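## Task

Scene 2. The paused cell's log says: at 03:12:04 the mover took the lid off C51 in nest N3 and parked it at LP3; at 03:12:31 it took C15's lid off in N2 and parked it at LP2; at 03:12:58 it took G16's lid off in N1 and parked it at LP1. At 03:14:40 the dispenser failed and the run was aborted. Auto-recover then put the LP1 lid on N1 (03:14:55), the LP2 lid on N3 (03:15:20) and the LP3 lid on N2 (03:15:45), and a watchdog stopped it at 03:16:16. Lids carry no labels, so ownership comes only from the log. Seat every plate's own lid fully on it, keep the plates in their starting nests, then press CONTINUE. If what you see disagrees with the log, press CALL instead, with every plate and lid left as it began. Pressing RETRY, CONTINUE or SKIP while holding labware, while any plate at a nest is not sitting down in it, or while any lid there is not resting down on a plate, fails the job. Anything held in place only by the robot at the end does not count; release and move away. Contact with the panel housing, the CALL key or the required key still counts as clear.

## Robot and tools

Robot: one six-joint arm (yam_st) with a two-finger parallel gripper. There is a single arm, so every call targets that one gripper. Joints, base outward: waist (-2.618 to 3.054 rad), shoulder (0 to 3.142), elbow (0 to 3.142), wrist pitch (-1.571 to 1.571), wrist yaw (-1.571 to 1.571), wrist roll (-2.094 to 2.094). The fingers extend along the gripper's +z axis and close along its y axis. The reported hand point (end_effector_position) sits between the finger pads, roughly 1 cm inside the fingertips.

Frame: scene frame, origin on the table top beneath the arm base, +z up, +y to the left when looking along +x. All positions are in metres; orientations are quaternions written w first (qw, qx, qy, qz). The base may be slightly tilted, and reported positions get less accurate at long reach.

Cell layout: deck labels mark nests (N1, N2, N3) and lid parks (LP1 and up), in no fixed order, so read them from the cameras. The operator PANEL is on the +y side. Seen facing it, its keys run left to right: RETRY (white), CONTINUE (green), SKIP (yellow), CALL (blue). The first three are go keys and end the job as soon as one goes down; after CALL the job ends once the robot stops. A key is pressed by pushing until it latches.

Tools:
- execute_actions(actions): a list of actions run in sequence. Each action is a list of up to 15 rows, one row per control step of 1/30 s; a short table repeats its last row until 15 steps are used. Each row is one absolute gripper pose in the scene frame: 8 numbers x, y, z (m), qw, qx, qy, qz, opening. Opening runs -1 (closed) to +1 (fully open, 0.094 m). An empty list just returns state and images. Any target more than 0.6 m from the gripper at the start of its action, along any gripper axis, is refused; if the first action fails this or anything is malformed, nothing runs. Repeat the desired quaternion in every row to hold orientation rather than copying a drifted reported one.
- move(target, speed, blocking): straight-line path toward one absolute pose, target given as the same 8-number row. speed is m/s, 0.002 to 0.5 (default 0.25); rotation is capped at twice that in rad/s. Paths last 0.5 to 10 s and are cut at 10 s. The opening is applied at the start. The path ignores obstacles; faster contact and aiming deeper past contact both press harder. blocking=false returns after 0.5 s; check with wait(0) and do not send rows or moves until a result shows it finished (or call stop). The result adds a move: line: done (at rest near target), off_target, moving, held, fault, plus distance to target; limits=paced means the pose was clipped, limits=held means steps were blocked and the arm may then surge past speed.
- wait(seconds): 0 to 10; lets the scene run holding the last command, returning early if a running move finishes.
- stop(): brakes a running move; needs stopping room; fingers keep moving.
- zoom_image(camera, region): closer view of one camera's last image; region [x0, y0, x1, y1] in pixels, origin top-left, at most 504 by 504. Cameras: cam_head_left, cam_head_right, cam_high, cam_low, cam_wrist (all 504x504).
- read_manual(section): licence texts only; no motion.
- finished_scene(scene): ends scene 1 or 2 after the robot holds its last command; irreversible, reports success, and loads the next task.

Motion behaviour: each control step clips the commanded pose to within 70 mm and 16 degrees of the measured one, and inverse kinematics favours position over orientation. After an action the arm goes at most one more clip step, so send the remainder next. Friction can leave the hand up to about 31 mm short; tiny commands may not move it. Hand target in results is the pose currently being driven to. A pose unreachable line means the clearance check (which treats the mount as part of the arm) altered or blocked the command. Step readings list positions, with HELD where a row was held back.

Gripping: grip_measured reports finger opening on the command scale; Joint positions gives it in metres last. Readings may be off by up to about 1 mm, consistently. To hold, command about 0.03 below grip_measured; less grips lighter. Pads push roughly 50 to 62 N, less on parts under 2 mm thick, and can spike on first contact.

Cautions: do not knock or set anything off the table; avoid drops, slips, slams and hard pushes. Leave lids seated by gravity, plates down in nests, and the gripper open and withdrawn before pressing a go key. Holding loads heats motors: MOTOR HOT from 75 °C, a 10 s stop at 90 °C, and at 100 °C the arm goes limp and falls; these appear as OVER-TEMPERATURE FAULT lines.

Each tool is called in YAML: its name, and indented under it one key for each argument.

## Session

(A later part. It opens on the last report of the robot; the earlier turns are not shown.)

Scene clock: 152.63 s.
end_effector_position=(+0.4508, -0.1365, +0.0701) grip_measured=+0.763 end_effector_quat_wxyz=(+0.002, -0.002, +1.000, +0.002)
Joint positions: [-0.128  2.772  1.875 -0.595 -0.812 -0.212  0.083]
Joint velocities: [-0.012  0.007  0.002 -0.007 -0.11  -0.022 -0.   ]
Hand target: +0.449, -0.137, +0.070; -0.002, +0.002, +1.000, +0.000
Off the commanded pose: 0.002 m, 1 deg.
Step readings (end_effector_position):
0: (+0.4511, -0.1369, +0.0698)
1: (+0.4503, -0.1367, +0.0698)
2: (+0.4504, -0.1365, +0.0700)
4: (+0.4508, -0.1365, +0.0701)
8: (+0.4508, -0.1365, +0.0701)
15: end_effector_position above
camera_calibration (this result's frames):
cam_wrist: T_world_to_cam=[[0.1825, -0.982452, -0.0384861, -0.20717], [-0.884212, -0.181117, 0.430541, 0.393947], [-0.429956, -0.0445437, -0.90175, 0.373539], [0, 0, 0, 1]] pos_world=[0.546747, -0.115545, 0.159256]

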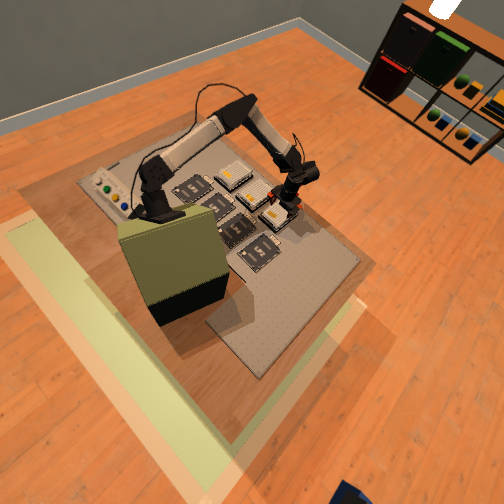

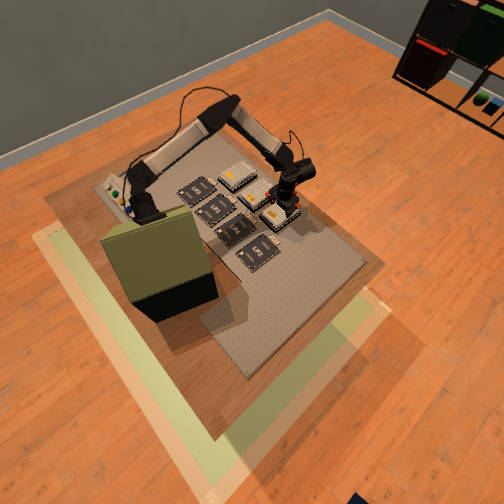

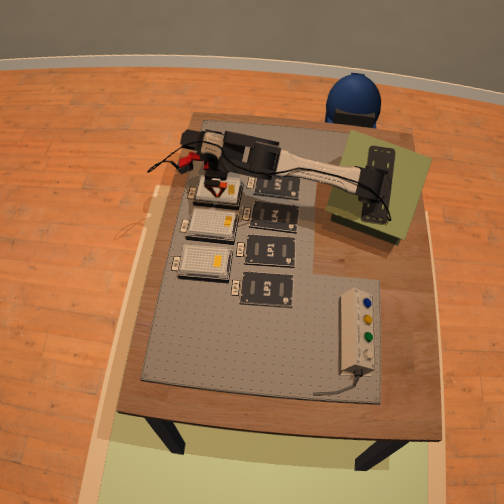

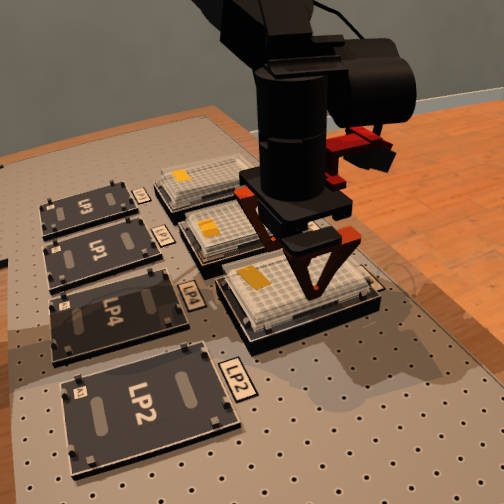

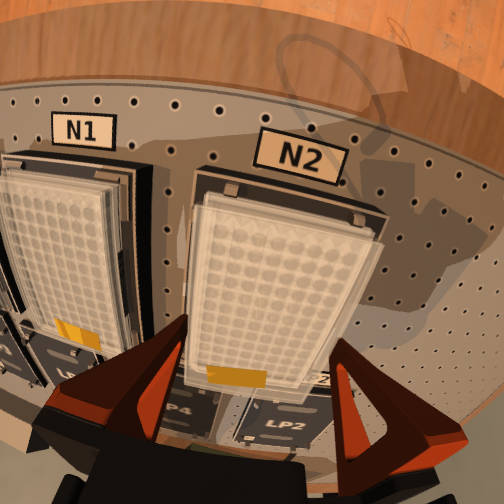

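execute_actions:
  actions: []

Scene clock: 154.33 s.
end_effector_position=(+0.4508, -0.1365, +0.0701) grip_measured=+0.763 end_effector_quat_wxyz=(+0.002, -0.002, +1.000, +0.002)
Joint positions: [-0.128  2.772  1.875 -0.595 -0.812 -0.212  0.083]
Joint velocities: [-0.002 -0.007  0.017 -0.022  0.022 -0.007  0.   ]
Hand target: +0.449, -0.137, +0.070; -0.002, +0.002, +1.000, +0.000
Off the commanded pose: 0.002 m, 1 deg.
camera_calibration (this result's frames):
cam_wrist: T_world_to_cam=[[0.1825, -0.982452, -0.0384861, -0.20717], [-0.884212, -0.181117, 0.430541, 0.393947], [-0.429956, -0.0445437, -0.90175, 0.373539], [0, 0, 0, 1]] pos_world=[0.546747, -0.115545, 0.159256]

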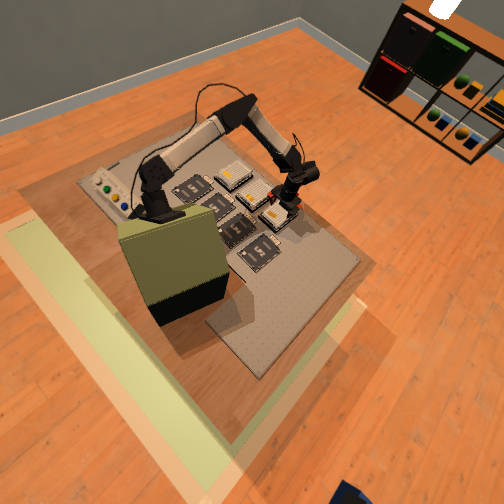

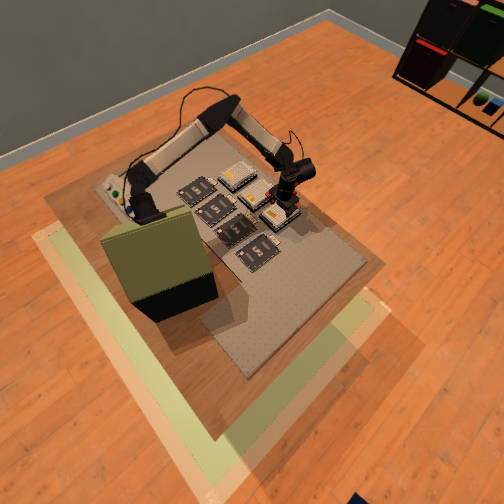

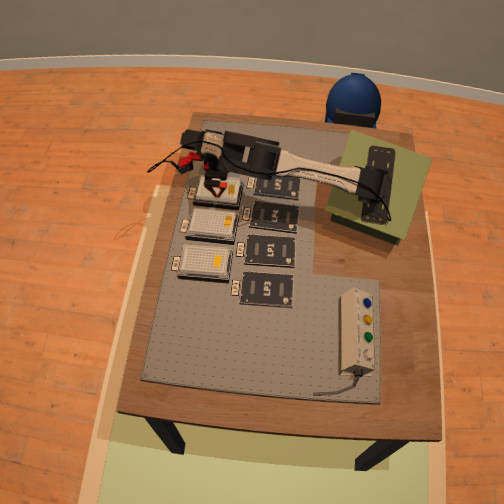

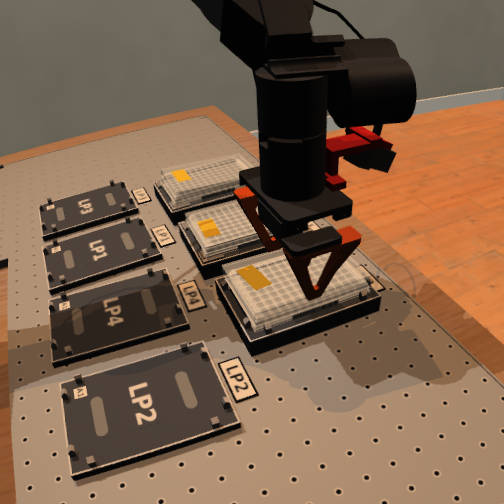

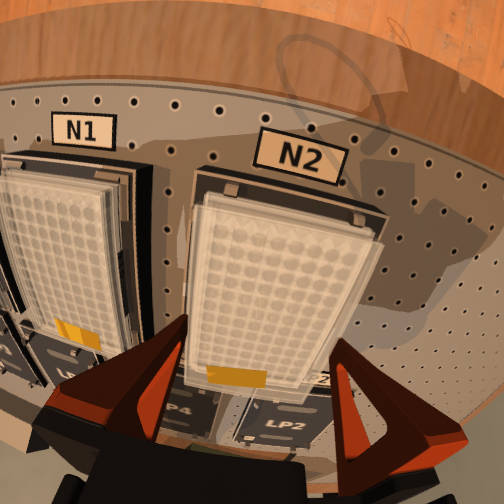

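execute_actions:
  actions:
    - [[0.437,-0.1372,0.070,-0.01,0,1,0,0.74],[0.437,-0.1372,0.070,-0.01,0,1,0,0.74],[0.4492,-0.1372,0.070,-0.002,0.002,1,0,0.74]]

Scene clock: 155.27 s.
end_effector_position=(+0.4509, -0.1365, +0.0701) grip_measured=+0.763 end_effector_quat_wxyz=(+0.002, -0.002, +1.000, +0.001)
Joint positions: [-0.128  2.772  1.875 -0.594 -0.811 -0.214  0.083]
Joint velocities: [ 0.002  0.002  0.012  0.007 -0.037 -0.037 -0.001]
Hand target: +0.449, -0.137, +0.070; -0.002, +0.002, +1.000, -0.000
Off the commanded pose: 0.002 m, 1 deg.
Step readings (end_effector_position):
0: (+0.4508, -0.1365, +0.0701)
1: (+0.4508, -0.1365, +0.0701)
2: (+0.4509, -0.1365, +0.0701)
4: (+0.4509, -0.1365, +0.0701)
8: (+0.4509, -0.1365, +0.0701)
15: end_effector_position above
camera_calibration (this result's frames):
cam_wrist: T_world_to_cam=[[0.184275, -0.982139, -0.0380255, -0.208049], [-0.883964, -0.182521, 0.430458, 0.393686], [-0.42971, -0.0457096, -0.901809, 0.373295], [0, 0, 0, 1]] pos_world=[0.546751, -0.115413, 0.159264]

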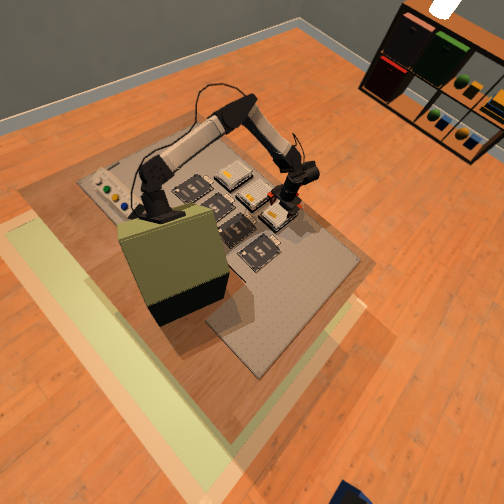

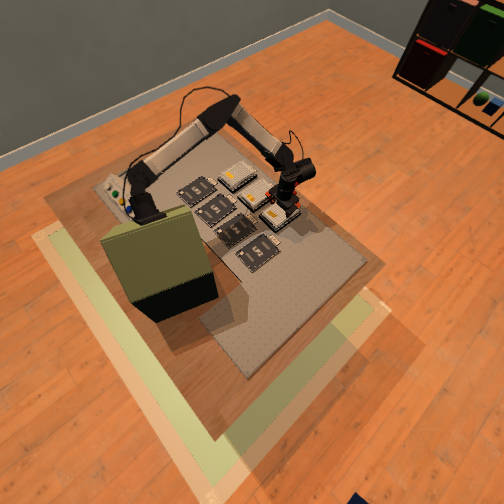

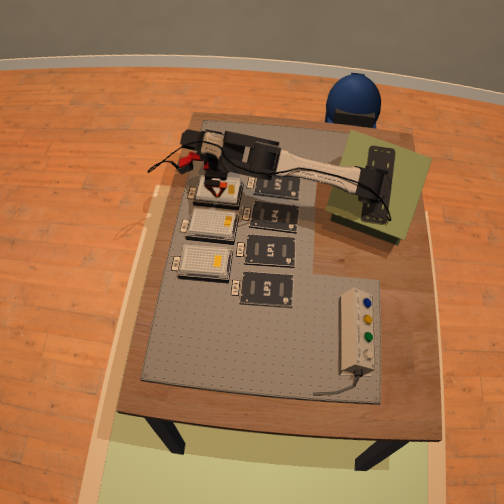

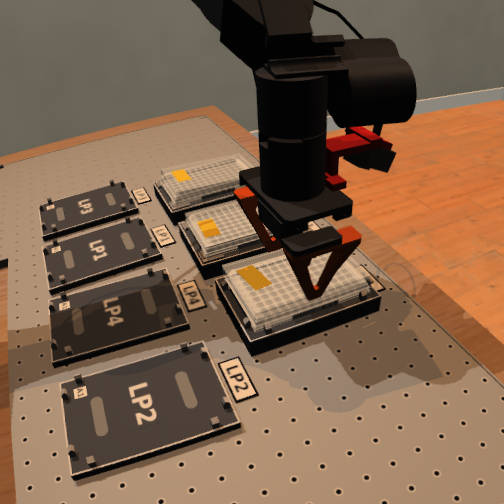

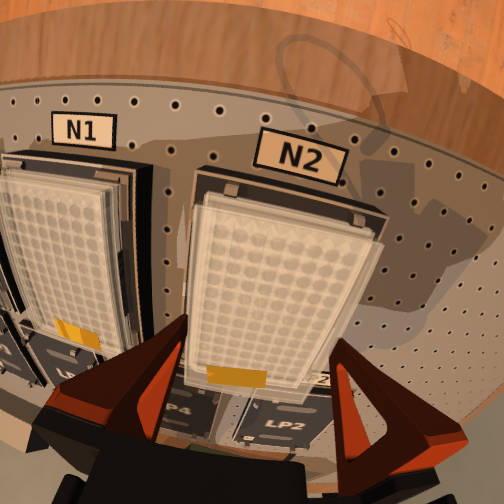

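execute_actions:
  actions:
    - [[0.430,-0.1372,0.075,0,0,1,0,0.74]]
    - [[0.430,-0.1372,0.075,0,0,1,0,0.74]]

Scene clock: 156.50 s.
end_effector_position=(+0.4492, -0.1361, +0.0774) grip_measured=+0.763 end_effector_quat_wxyz=(+0.020, -0.016, +1.000, -0.003)
Joint positions: [-0.139  2.723  1.784 -0.512 -0.812 -0.219  0.083]
Joint velocities: [ 0.002 -0.002 -0.002 -0.037 -0.007  0.037  0.   ]
Hand target: +0.430, -0.137, +0.075; -0.000, +0.000, +1.000, +0.000
Off the commanded pose: 0.019 m, 3 deg.
Step readings (end_effector_position; steps 1 to 15: 1st action; 16 to 30: 2nd action):
0: (+0.4509, -0.1365, +0.0701)
1: (+0.4498, -0.1365, +0.0700)
2: (+0.4489, -0.1362, +0.0710)
4: (+0.4492, -0.1365, +0.0752)
8: (+0.4489, -0.1357, +0.0780)
15: (+0.4492, -0.1361, +0.0775)
16: (+0.4491, -0.1361, +0.0775)
17: (+0.4492, -0.1361, +0.0775)
19: (+0.4491, -0.1361, +0.0774)
23: (+0.4492, -0.1361, +0.0774)
30: end_effector_position above
camera_calibration (this result's frames):
cam_wrist: T_world_to_cam=[[0.212112, -0.976986, -0.0225191, -0.220068], [-0.893641, -0.20324, 0.400125, 0.392999], [-0.395493, -0.0647473, -0.916184, 0.362311], [0, 0, 0, 1]] pos_world=[0.54117, -0.111672, 0.169739]

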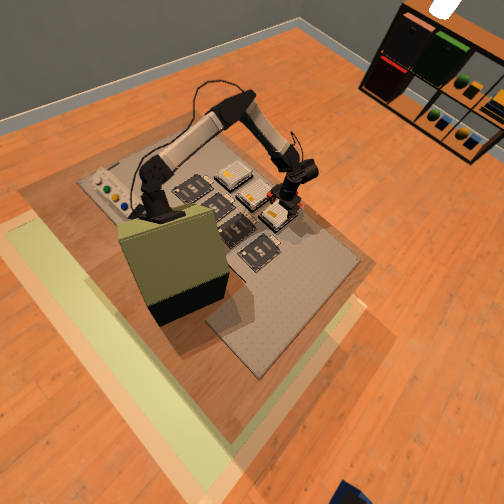

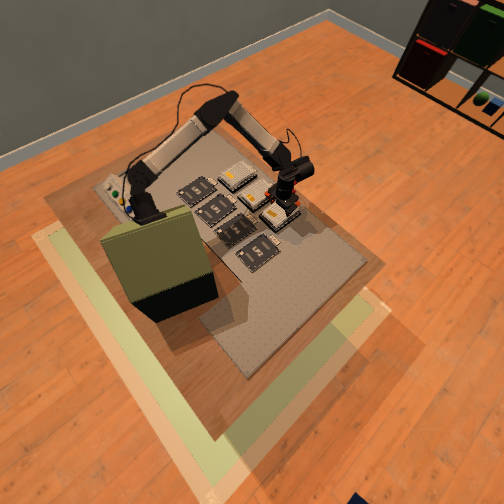

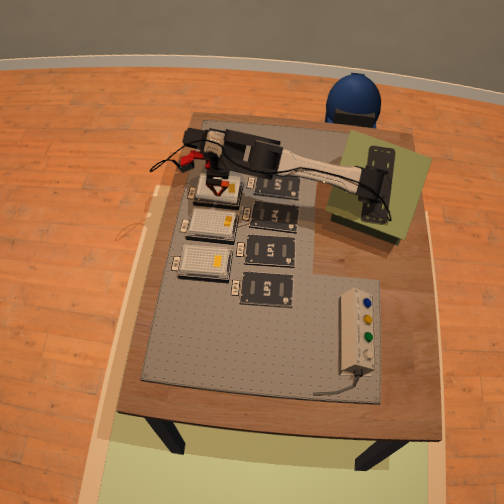

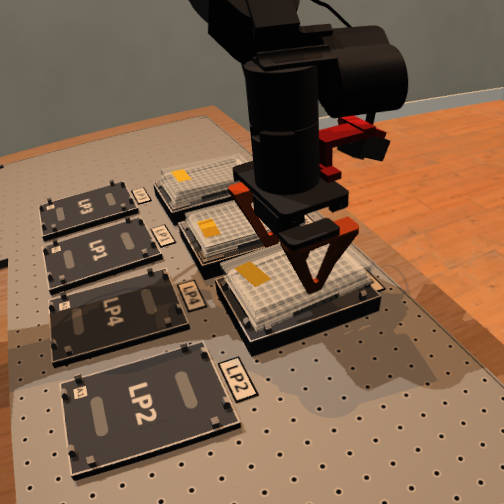

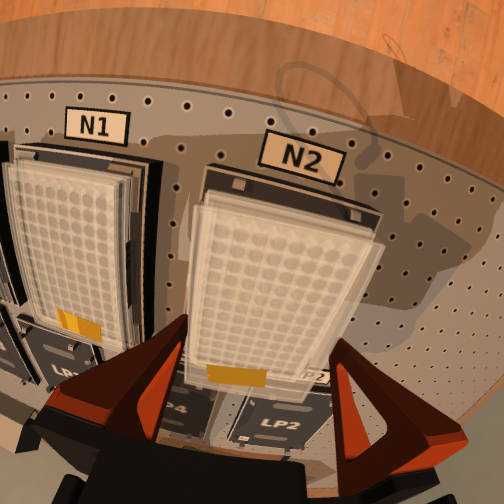

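execute_actions:
  actions:
    - [[0.440,-0.1375,0.074,-0.015,0.012,1,0,0.74],[0.440,-0.1375,0.074,-0.015,0.012,1,0,0.74],[0.440,-0.1375,0.074,-0.015,0.012,1,0,0.74],[0.446,-0.1375,0.074,0,0,1,0,0.74]]

Scene clock: 157.40 s.
end_effector_position=(+0.4450, -0.1360, +0.0768) grip_measured=+0.763 end_effector_quat_wxyz=(+0.004, +0.001, +1.000, +0.000)
Joint positions: [-0.139  2.739  1.819 -0.576 -0.811 -0.218  0.083]
Joint velocities: [ 0.007  0.017 -0.002 -0.066  0.037 -0.007 -0.001]
Hand target: +0.446, -0.137, +0.074; +0.000, +0.000, +1.000, -0.000
Off the commanded pose: 0.003 m, 1 deg.
Step readings (end_effector_position):
0: (+0.4492, -0.1361, +0.0774)
1: (+0.4497, -0.1357, +0.0779)
2: (+0.4504, -0.1357, +0.0782)
4: (+0.4508, -0.1352, +0.0788)
8: (+0.4484, -0.1353, +0.0782)
15: end_effector_position above
camera_calibration (this result's frames):
cam_wrist: T_world_to_cam=[[0.178374, -0.983345, -0.0348611, -0.203964], [-0.887206, -0.176054, 0.426463, 0.388367], [-0.425498, -0.045141, -0.903833, 0.375145], [0, 0, 0, 1]] pos_world=[0.540567, -0.115259, 0.166334]

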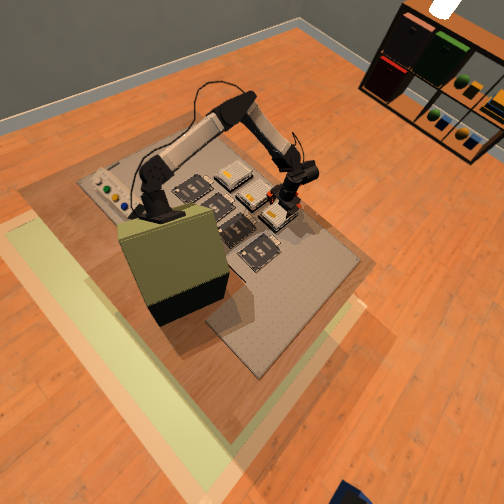

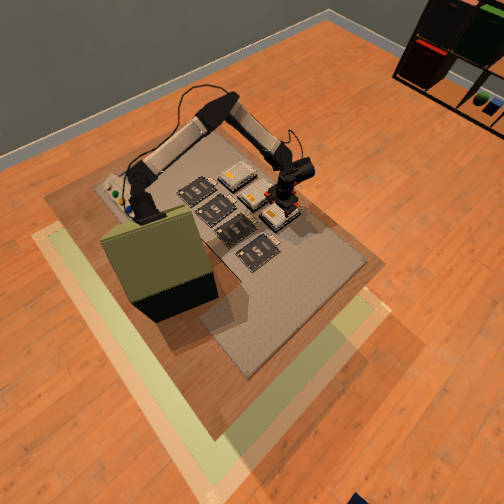

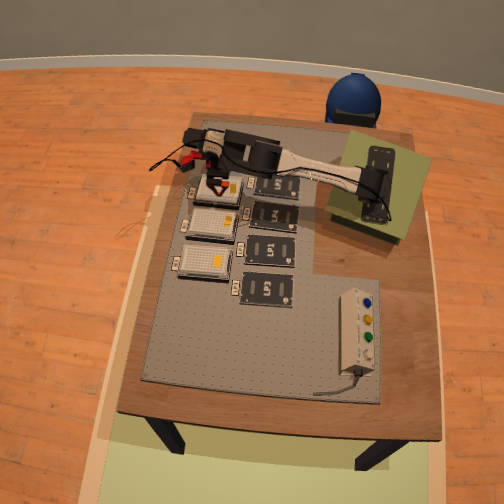

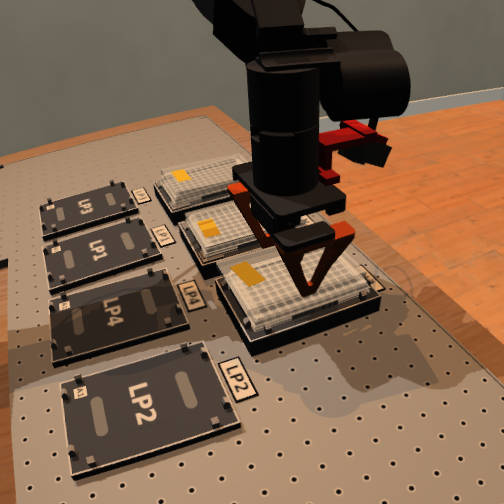

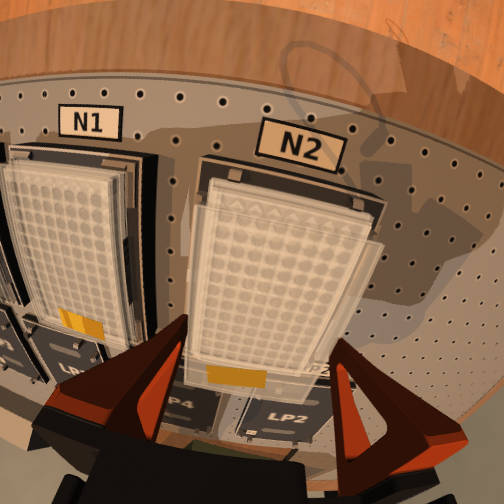

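execute_actions:
  actions:
    - [[0.4475,-0.1375,0.056,0,0,1,0,0.74],[0.4475,-0.1375,0.056,0,0,1,0,0.74],[0.4475,-0.1375,0.056,0,0,1,0,0.74],[0.448,-0.1375,0.071,0,0,1,0,0.74]]

Scene clock: 158.23 s.
end_effector_position=(+0.4432, -0.1371, +0.0694) grip_measured=+0.763 end_effector_quat_wxyz=(+0.000, +0.003, +1.000, +0.002)
Joint positions: [-0.129  2.759  1.831 -0.572 -0.811 -0.209  0.083]
Joint velocities: [-0.002  0.017 -0.002  0.022  0.007  0.051 -0.001]
Hand target: +0.448, -0.137, +0.071; +0.001, -0.000, +1.000, -0.000
Off the commanded pose: 0.005 m, 0 deg.
Step readings (end_effector_position):
0: (+0.4448, -0.1360, +0.0768)
1: (+0.4445, -0.1362, +0.0757)
2: (+0.4453, -0.1366, +0.0740)
4: (+0.4447, -0.1372, +0.0701)
8: (+0.4434, -0.1371, +0.0694)
15: end_effector_position above
camera_calibration (this result's frames):
cam_wrist: T_world_to_cam=[[0.172911, -0.984149, -0.0394036, -0.202305], [-0.884326, -0.172739, 0.433739, 0.388406], [-0.43367, -0.0401528, -0.900177, 0.371672], [0, 0, 0, 1]] pos_world=[0.539642, -0.117081, 0.158132]

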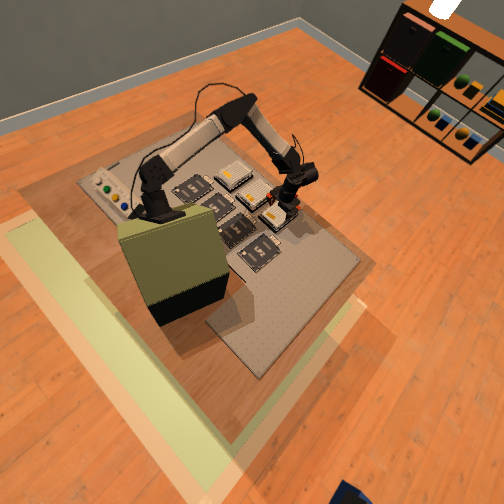

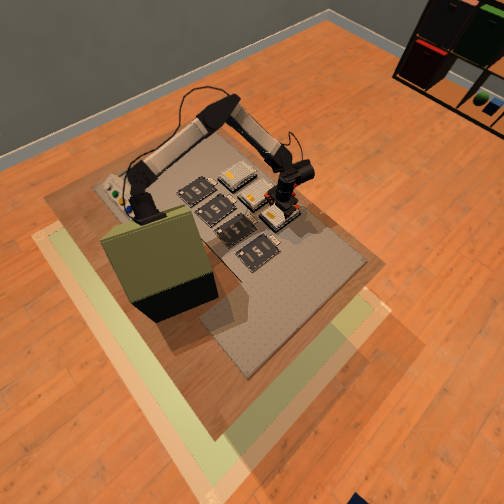

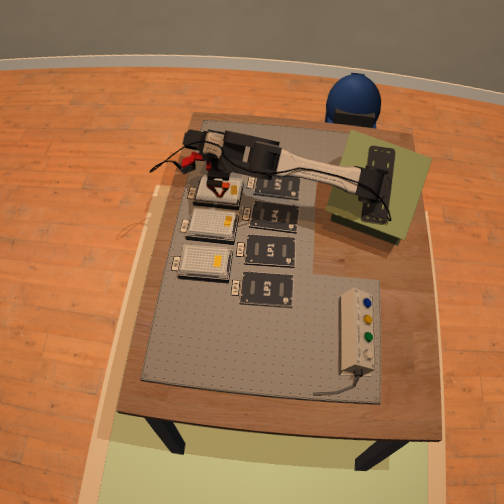

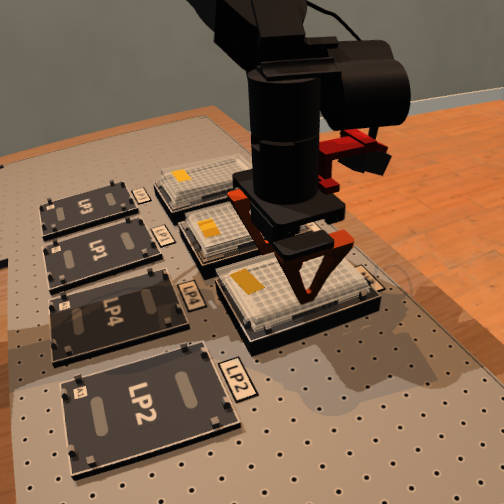

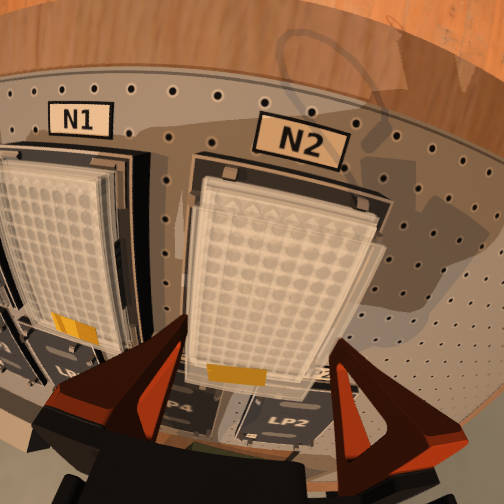

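execute_actions:
  actions:
    - [[0.4565,-0.1373,0.071,0,0,1,0,0.74],[0.4565,-0.1373,0.071,0,0,1,0,0.74],[0.4565,-0.1373,0.071,0,0,1,0,0.74],[0.449,-0.1373,0.070,0,0,1,0,0.74]]

Scene clock: 159.07 s.
end_effector_position=(+0.4516, -0.1366, +0.0715) grip_measured=+0.763 end_effector_quat_wxyz=(+0.004, -0.001, +1.000, +0.001)
Joint positions: [-0.129  2.768  1.87  -0.589 -0.811 -0.21   0.083]
Joint velocities: [ 0.002 -0.007  0.017 -0.037 -0.022 -0.037 -0.001]
Hand target: +0.449, -0.137, +0.070; -0.000, -0.000, +1.000, +0.000
Off the commanded pose: 0.003 m, 1 deg.
Step readings (end_effector_position):
0: (+0.4432, -0.1371, +0.0694)
1: (+0.4442, -0.1368, +0.0698)
2: (+0.4467, -0.1370, +0.0701)
4: (+0.4513, -0.1370, +0.0711)
8: (+0.4516, -0.1366, +0.0715)
15: end_effector_position above
camera_calibration (this result's frames):
cam_wrist: T_world_to_cam=[[0.182555, -0.982534, -0.0360633, -0.20766], [-0.886308, -0.180332, 0.426543, 0.395435], [-0.425597, -0.0459046, -0.903748, 0.373095], [0, 0, 0, 1]] pos_world=[0.547174, -0.115596, 0.161025]

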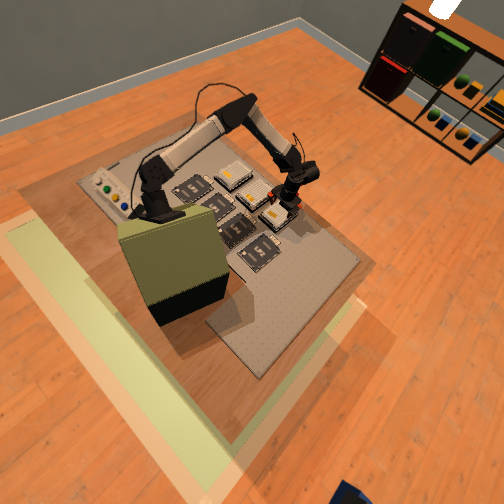

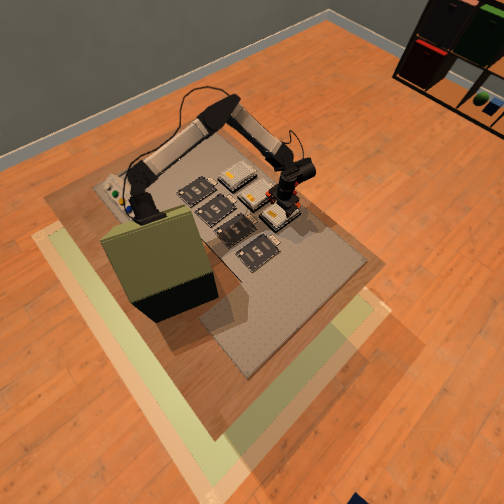

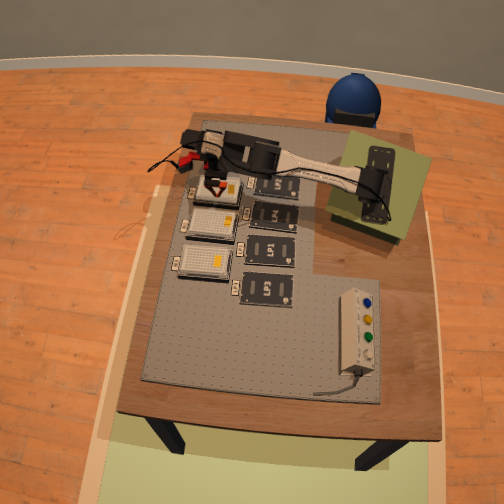

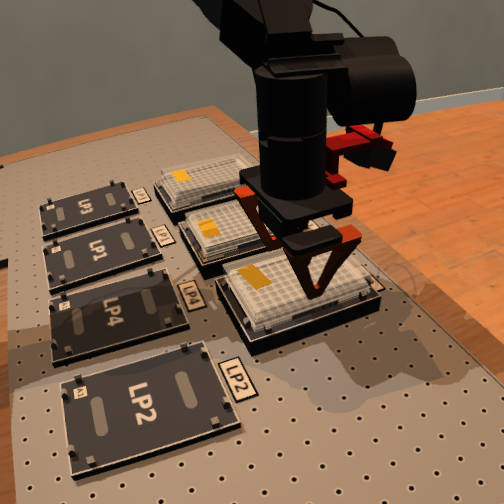

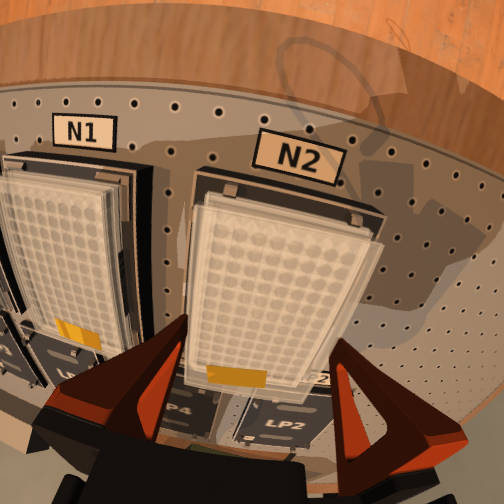

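execute_actions:
  actions:
    - [[0.433,-0.1373,0.070,0,0,1,0,0.74],[0.433,-0.1373,0.070,0,0,1,0,0.74],[0.449,-0.1373,0.070,0,0,1,0,0.74]]

Scene clock: 159.93 s.
end_effector_position=(+0.4435, -0.1362, +0.0702) grip_measured=+0.763 end_effector_quat_wxyz=(-0.001, +0.002, +1.000, +0.002)
Joint positions: [-0.129  2.758  1.835 -0.581 -0.811 -0.214  0.083]
Joint velocities: [ 0.007 -0.002 -0.012  0.007  0.007 -0.007  0.001]
Hand target: +0.449, -0.137, +0.070; +0.000, -0.000, +1.000, -0.000
Off the commanded pose: 0.006 m, 0 deg.
Step readings (end_effector_position):
0: (+0.4516, -0.1366, +0.0715)
1: (+0.4504, -0.1368, +0.0711)
2: (+0.4471, -0.1361, +0.0711)
4: (+0.4436, -0.1361, +0.0703)
8: (+0.4435, -0.1362, +0.0702)
15: end_effector_position above
camera_calibration (this result's frames):
cam_wrist: T_world_to_cam=[[0.174882, -0.983764, -0.040307, -0.202269], [-0.882961, -0.174813, 0.435683, 0.38742], [-0.435656, -0.0406037, -0.899197, 0.373326], [0, 0, 0, 1]] pos_world=[0.540092, -0.116101, 0.158748]

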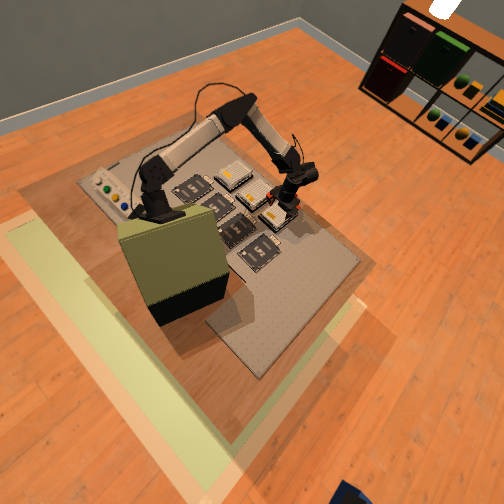

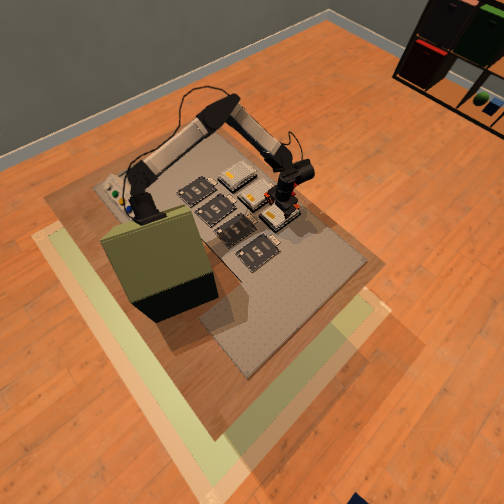

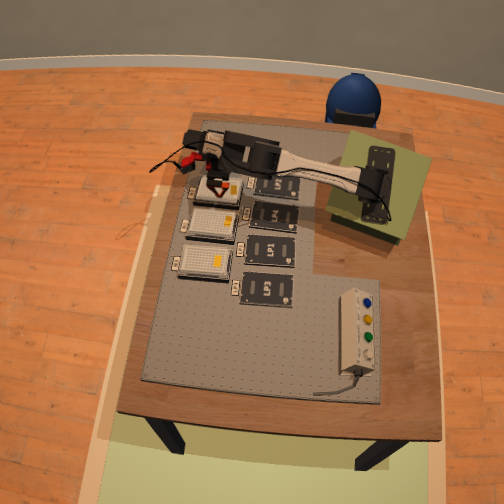

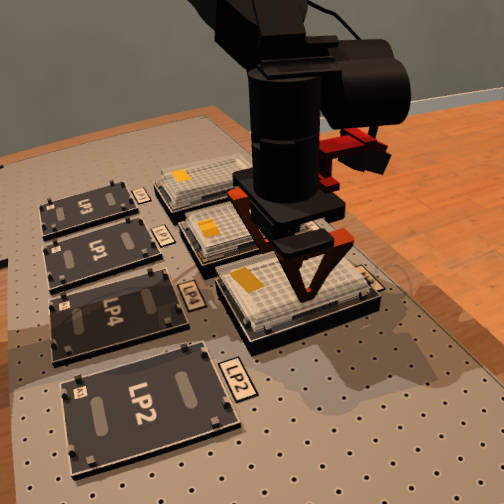

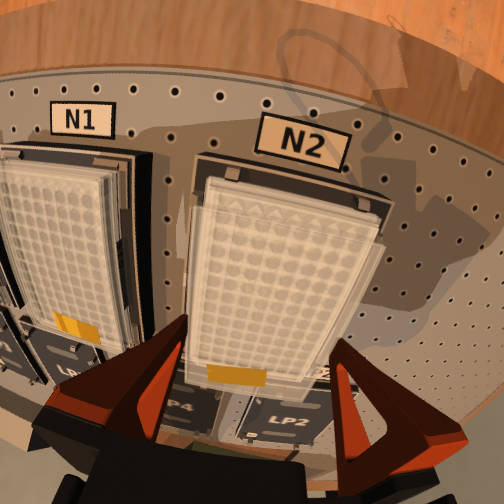

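execute_actions:
  actions:
    - [[0.4565,-0.1373,0.071,0,0,1,0,0.74],[0.4565,-0.1373,0.071,0,0,1,0,0.74],[0.449,-0.1373,0.070,0,0,1,0,0.74]]

Scene clock: 161.27 s.
end_effector_position=(+0.4489, -0.1365, +0.0711) grip_measured=+0.763 end_effector_quat_wxyz=(+0.002, -0.001, +1.000, +0.001)
Joint positions: [-0.129  2.766  1.862 -0.591 -0.811 -0.214  0.083]
Joint velocities: [-0.007  0.012  0.012  0.007  0.022  0.022  0.   ]
Hand target: +0.449, -0.137, +0.070; +0.000, -0.000, +1.000, -0.000
Off the commanded pose: 0.001 m, 0 deg.
Step readings (end_effector_position):
0: (+0.4435, -0.1362, +0.0702)
1: (+0.4445, -0.1360, +0.0706)
2: (+0.4470, -0.1363, +0.0708)
4: (+0.4489, -0.1365, +0.0711)
8: (+0.4489, -0.1365, +0.0711)
15: end_effector_position above
camera_calibration (this result's frames):
cam_wrist: T_world_to_cam=[[0.180788, -0.982781, -0.038182, -0.206081], [-0.884279, -0.179417, 0.431114, 0.392066], [-0.430541, -0.0441768, -0.901489, 0.373854], [0, 0, 0, 1]] pos_world=[0.544912, -0.115674, 0.160132]

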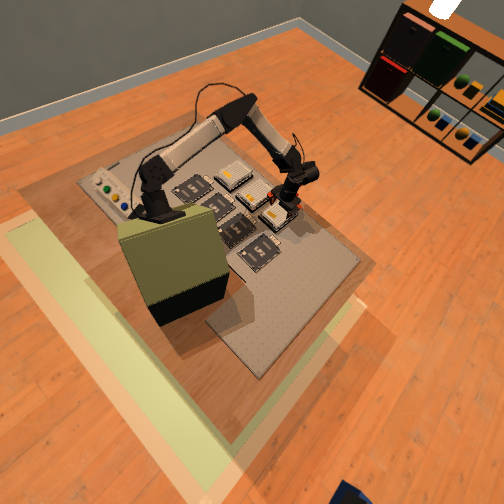

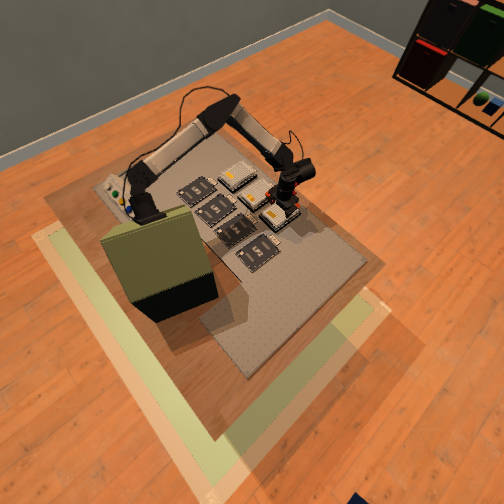

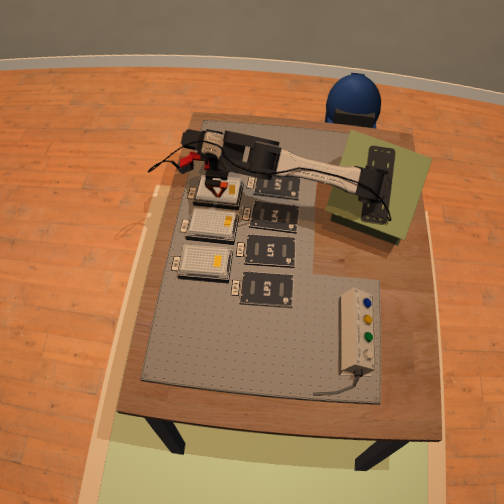

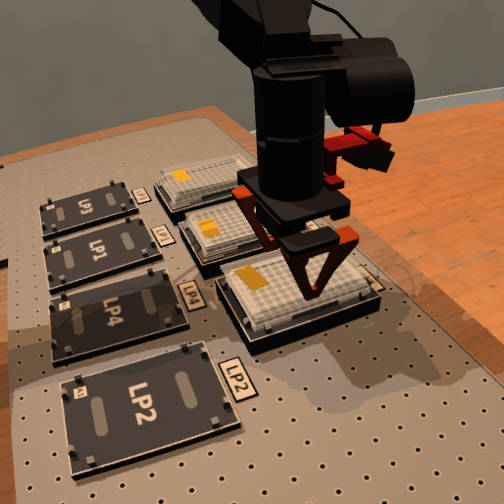

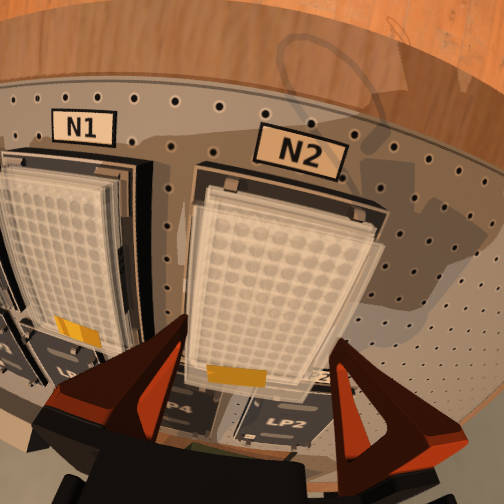

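execute_actions:
  actions:
    - [[0.449,-0.1372,0.053,0,0,1,0,0.74],[0.449,-0.1372,0.053,0,0,1,0,0.74],[0.4495,-0.1372,0.068,0,0,1,0,0.74]]

zoom_image:
  camera: "cam_low"
  region: [200, 230, 400, 370]

Scene clock: 162.03 s.
end_effector_position=(+0.4495, -0.1367, +0.0692) grip_measured=+0.763 end_effector_quat_wxyz=(+0.003, +0.001, +1.000, +0.001)
Joint positions: [-0.127  2.769  1.862 -0.581 -0.811 -0.204  0.083]
Joint velocities: [ 0.012 -0.012  0.007  0.022  0.066 -0.081  0.001]
Hand target: +0.449, -0.137, +0.068; +0.000, +0.000, +1.000, -0.000
Off the commanded pose: 0.001 m, 0 deg.
Step readings (end_effector_position):
0: (+0.4489, -0.1365, +0.0711)
1: (+0.4490, -0.1366, +0.0705)
2: (+0.4495, -0.1368, +0.0694)
4: (+0.4495, -0.1367, +0.0692)
8: (+0.4495, -0.1367, +0.0692)
15: end_effector_position above
camera_calibration (this result's frames):
cam_wrist: T_world_to_cam=[[0.17755, -0.9834, -0.0374305, -0.205133], [-0.885964, -0.176285, 0.428943, 0.394693], [-0.428421, -0.0429968, -0.902556, 0.371742], [0, 0, 0, 1]] pos_world=[0.545367, -0.116165, 0.158538]

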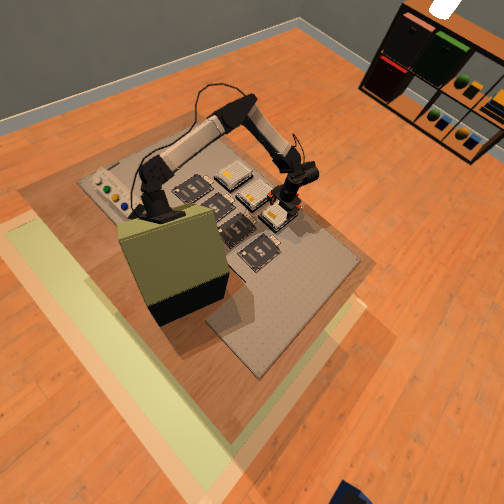

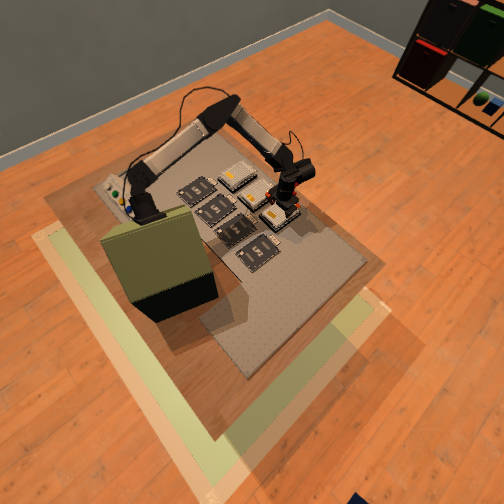

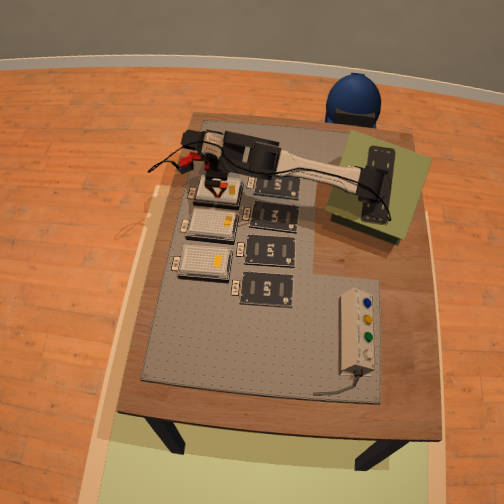

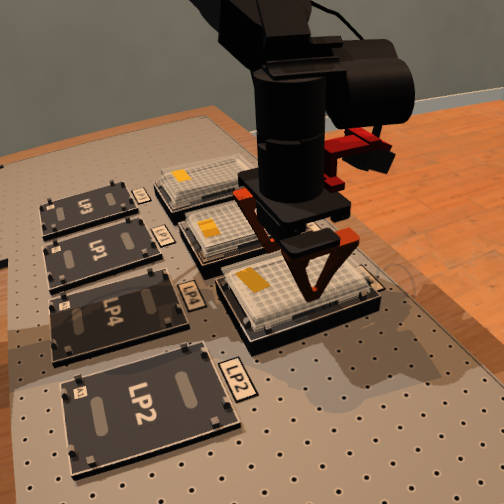

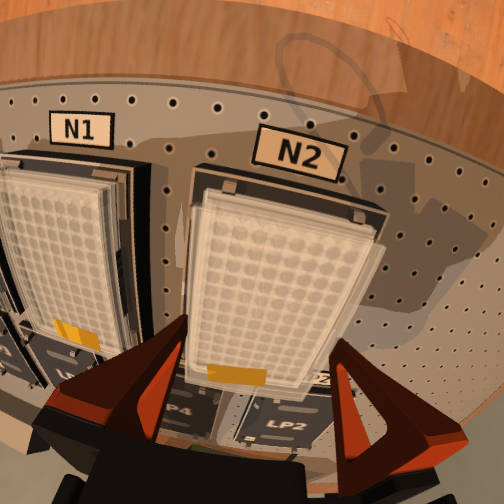

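Region (200, 230, 400, 370) of cam_low's 504x504 image, scaled by 2.520, with more detail than that image has; it fills the top 353 rows of this view, and the rest is white.

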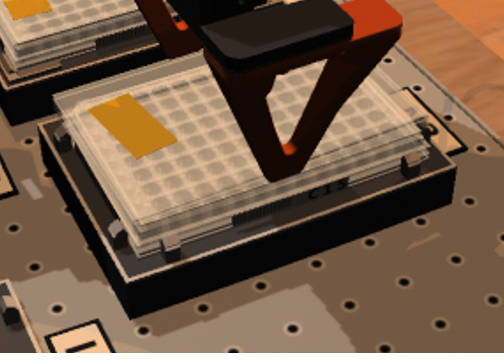

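execute_actions:
  actions:
    - [[0.4495,-0.1372,0.050,0,0,1,0,0.74],[0.4495,-0.1372,0.050,0,0,1,0,0.74],[0.4495,-0.1372,0.066,0,0,1,0,0.74]]

Scene clock: 162.80 s.
end_effector_position=(+0.4498, -0.1369, +0.0675) grip_measured=+0.763 end_effector_quat_wxyz=(+0.004, +0.002, +1.000, +0.001)
Joint positions: [-0.125  2.772  1.862 -0.573 -0.812 -0.197  0.083]
Joint velocities: [-0.012 -0.007 -0.017 -0.051 -0.022  0.007  0.   ]
Hand target: +0.449, -0.137, +0.066; +0.000, +0.000, +1.000, -0.000
Off the commanded pose: 0.002 m, 1 deg.
Step readings (end_effector_position):
0: (+0.4495, -0.1367, +0.0692)
1: (+0.4496, -0.1368, +0.0686)
2: (+0.4498, -0.1370, +0.0677)
4: (+0.4498, -0.1369, +0.0675)
8: (+0.4498, -0.1369, +0.0675)
15: end_effector_position above
camera_calibration (this result's frames):
cam_wrist: T_world_to_cam=[[0.175569, -0.983759, -0.0373239, -0.204616], [-0.887114, -0.174532, 0.427278, 0.396565], [-0.426853, -0.0419061, -0.903349, 0.369848], [0, 0, 0, 1]] pos_world=[0.545594, -0.116581, 0.157021]

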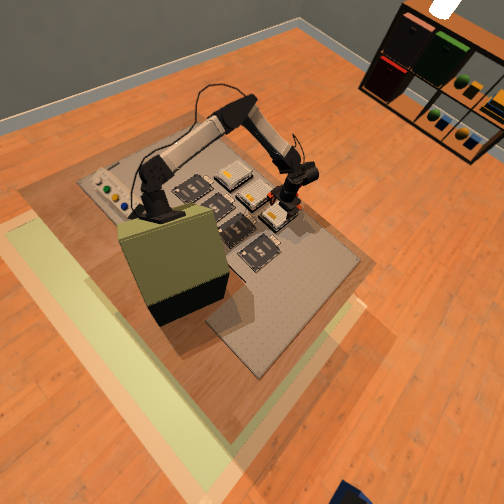

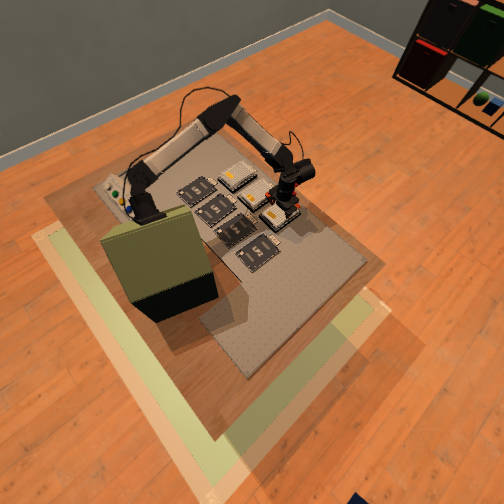

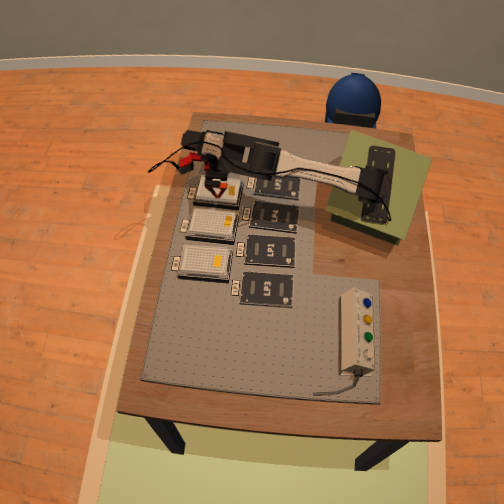

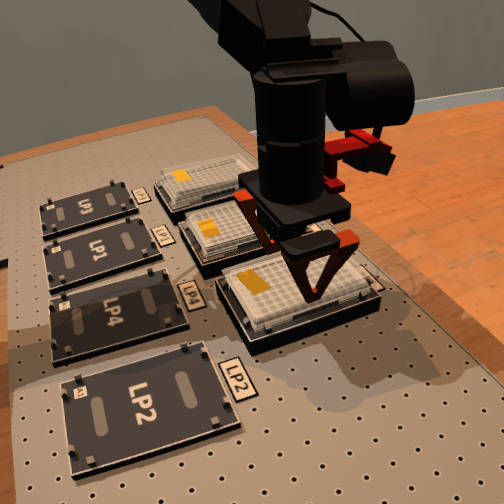

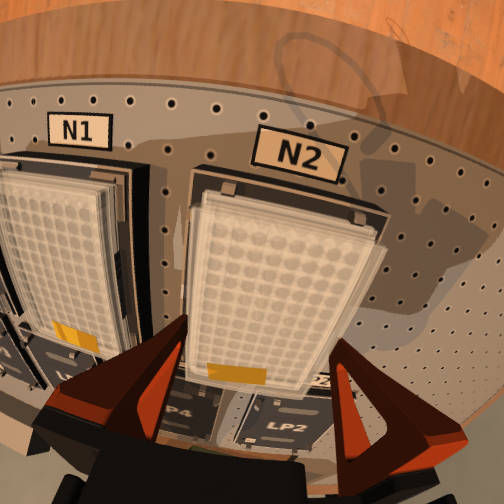

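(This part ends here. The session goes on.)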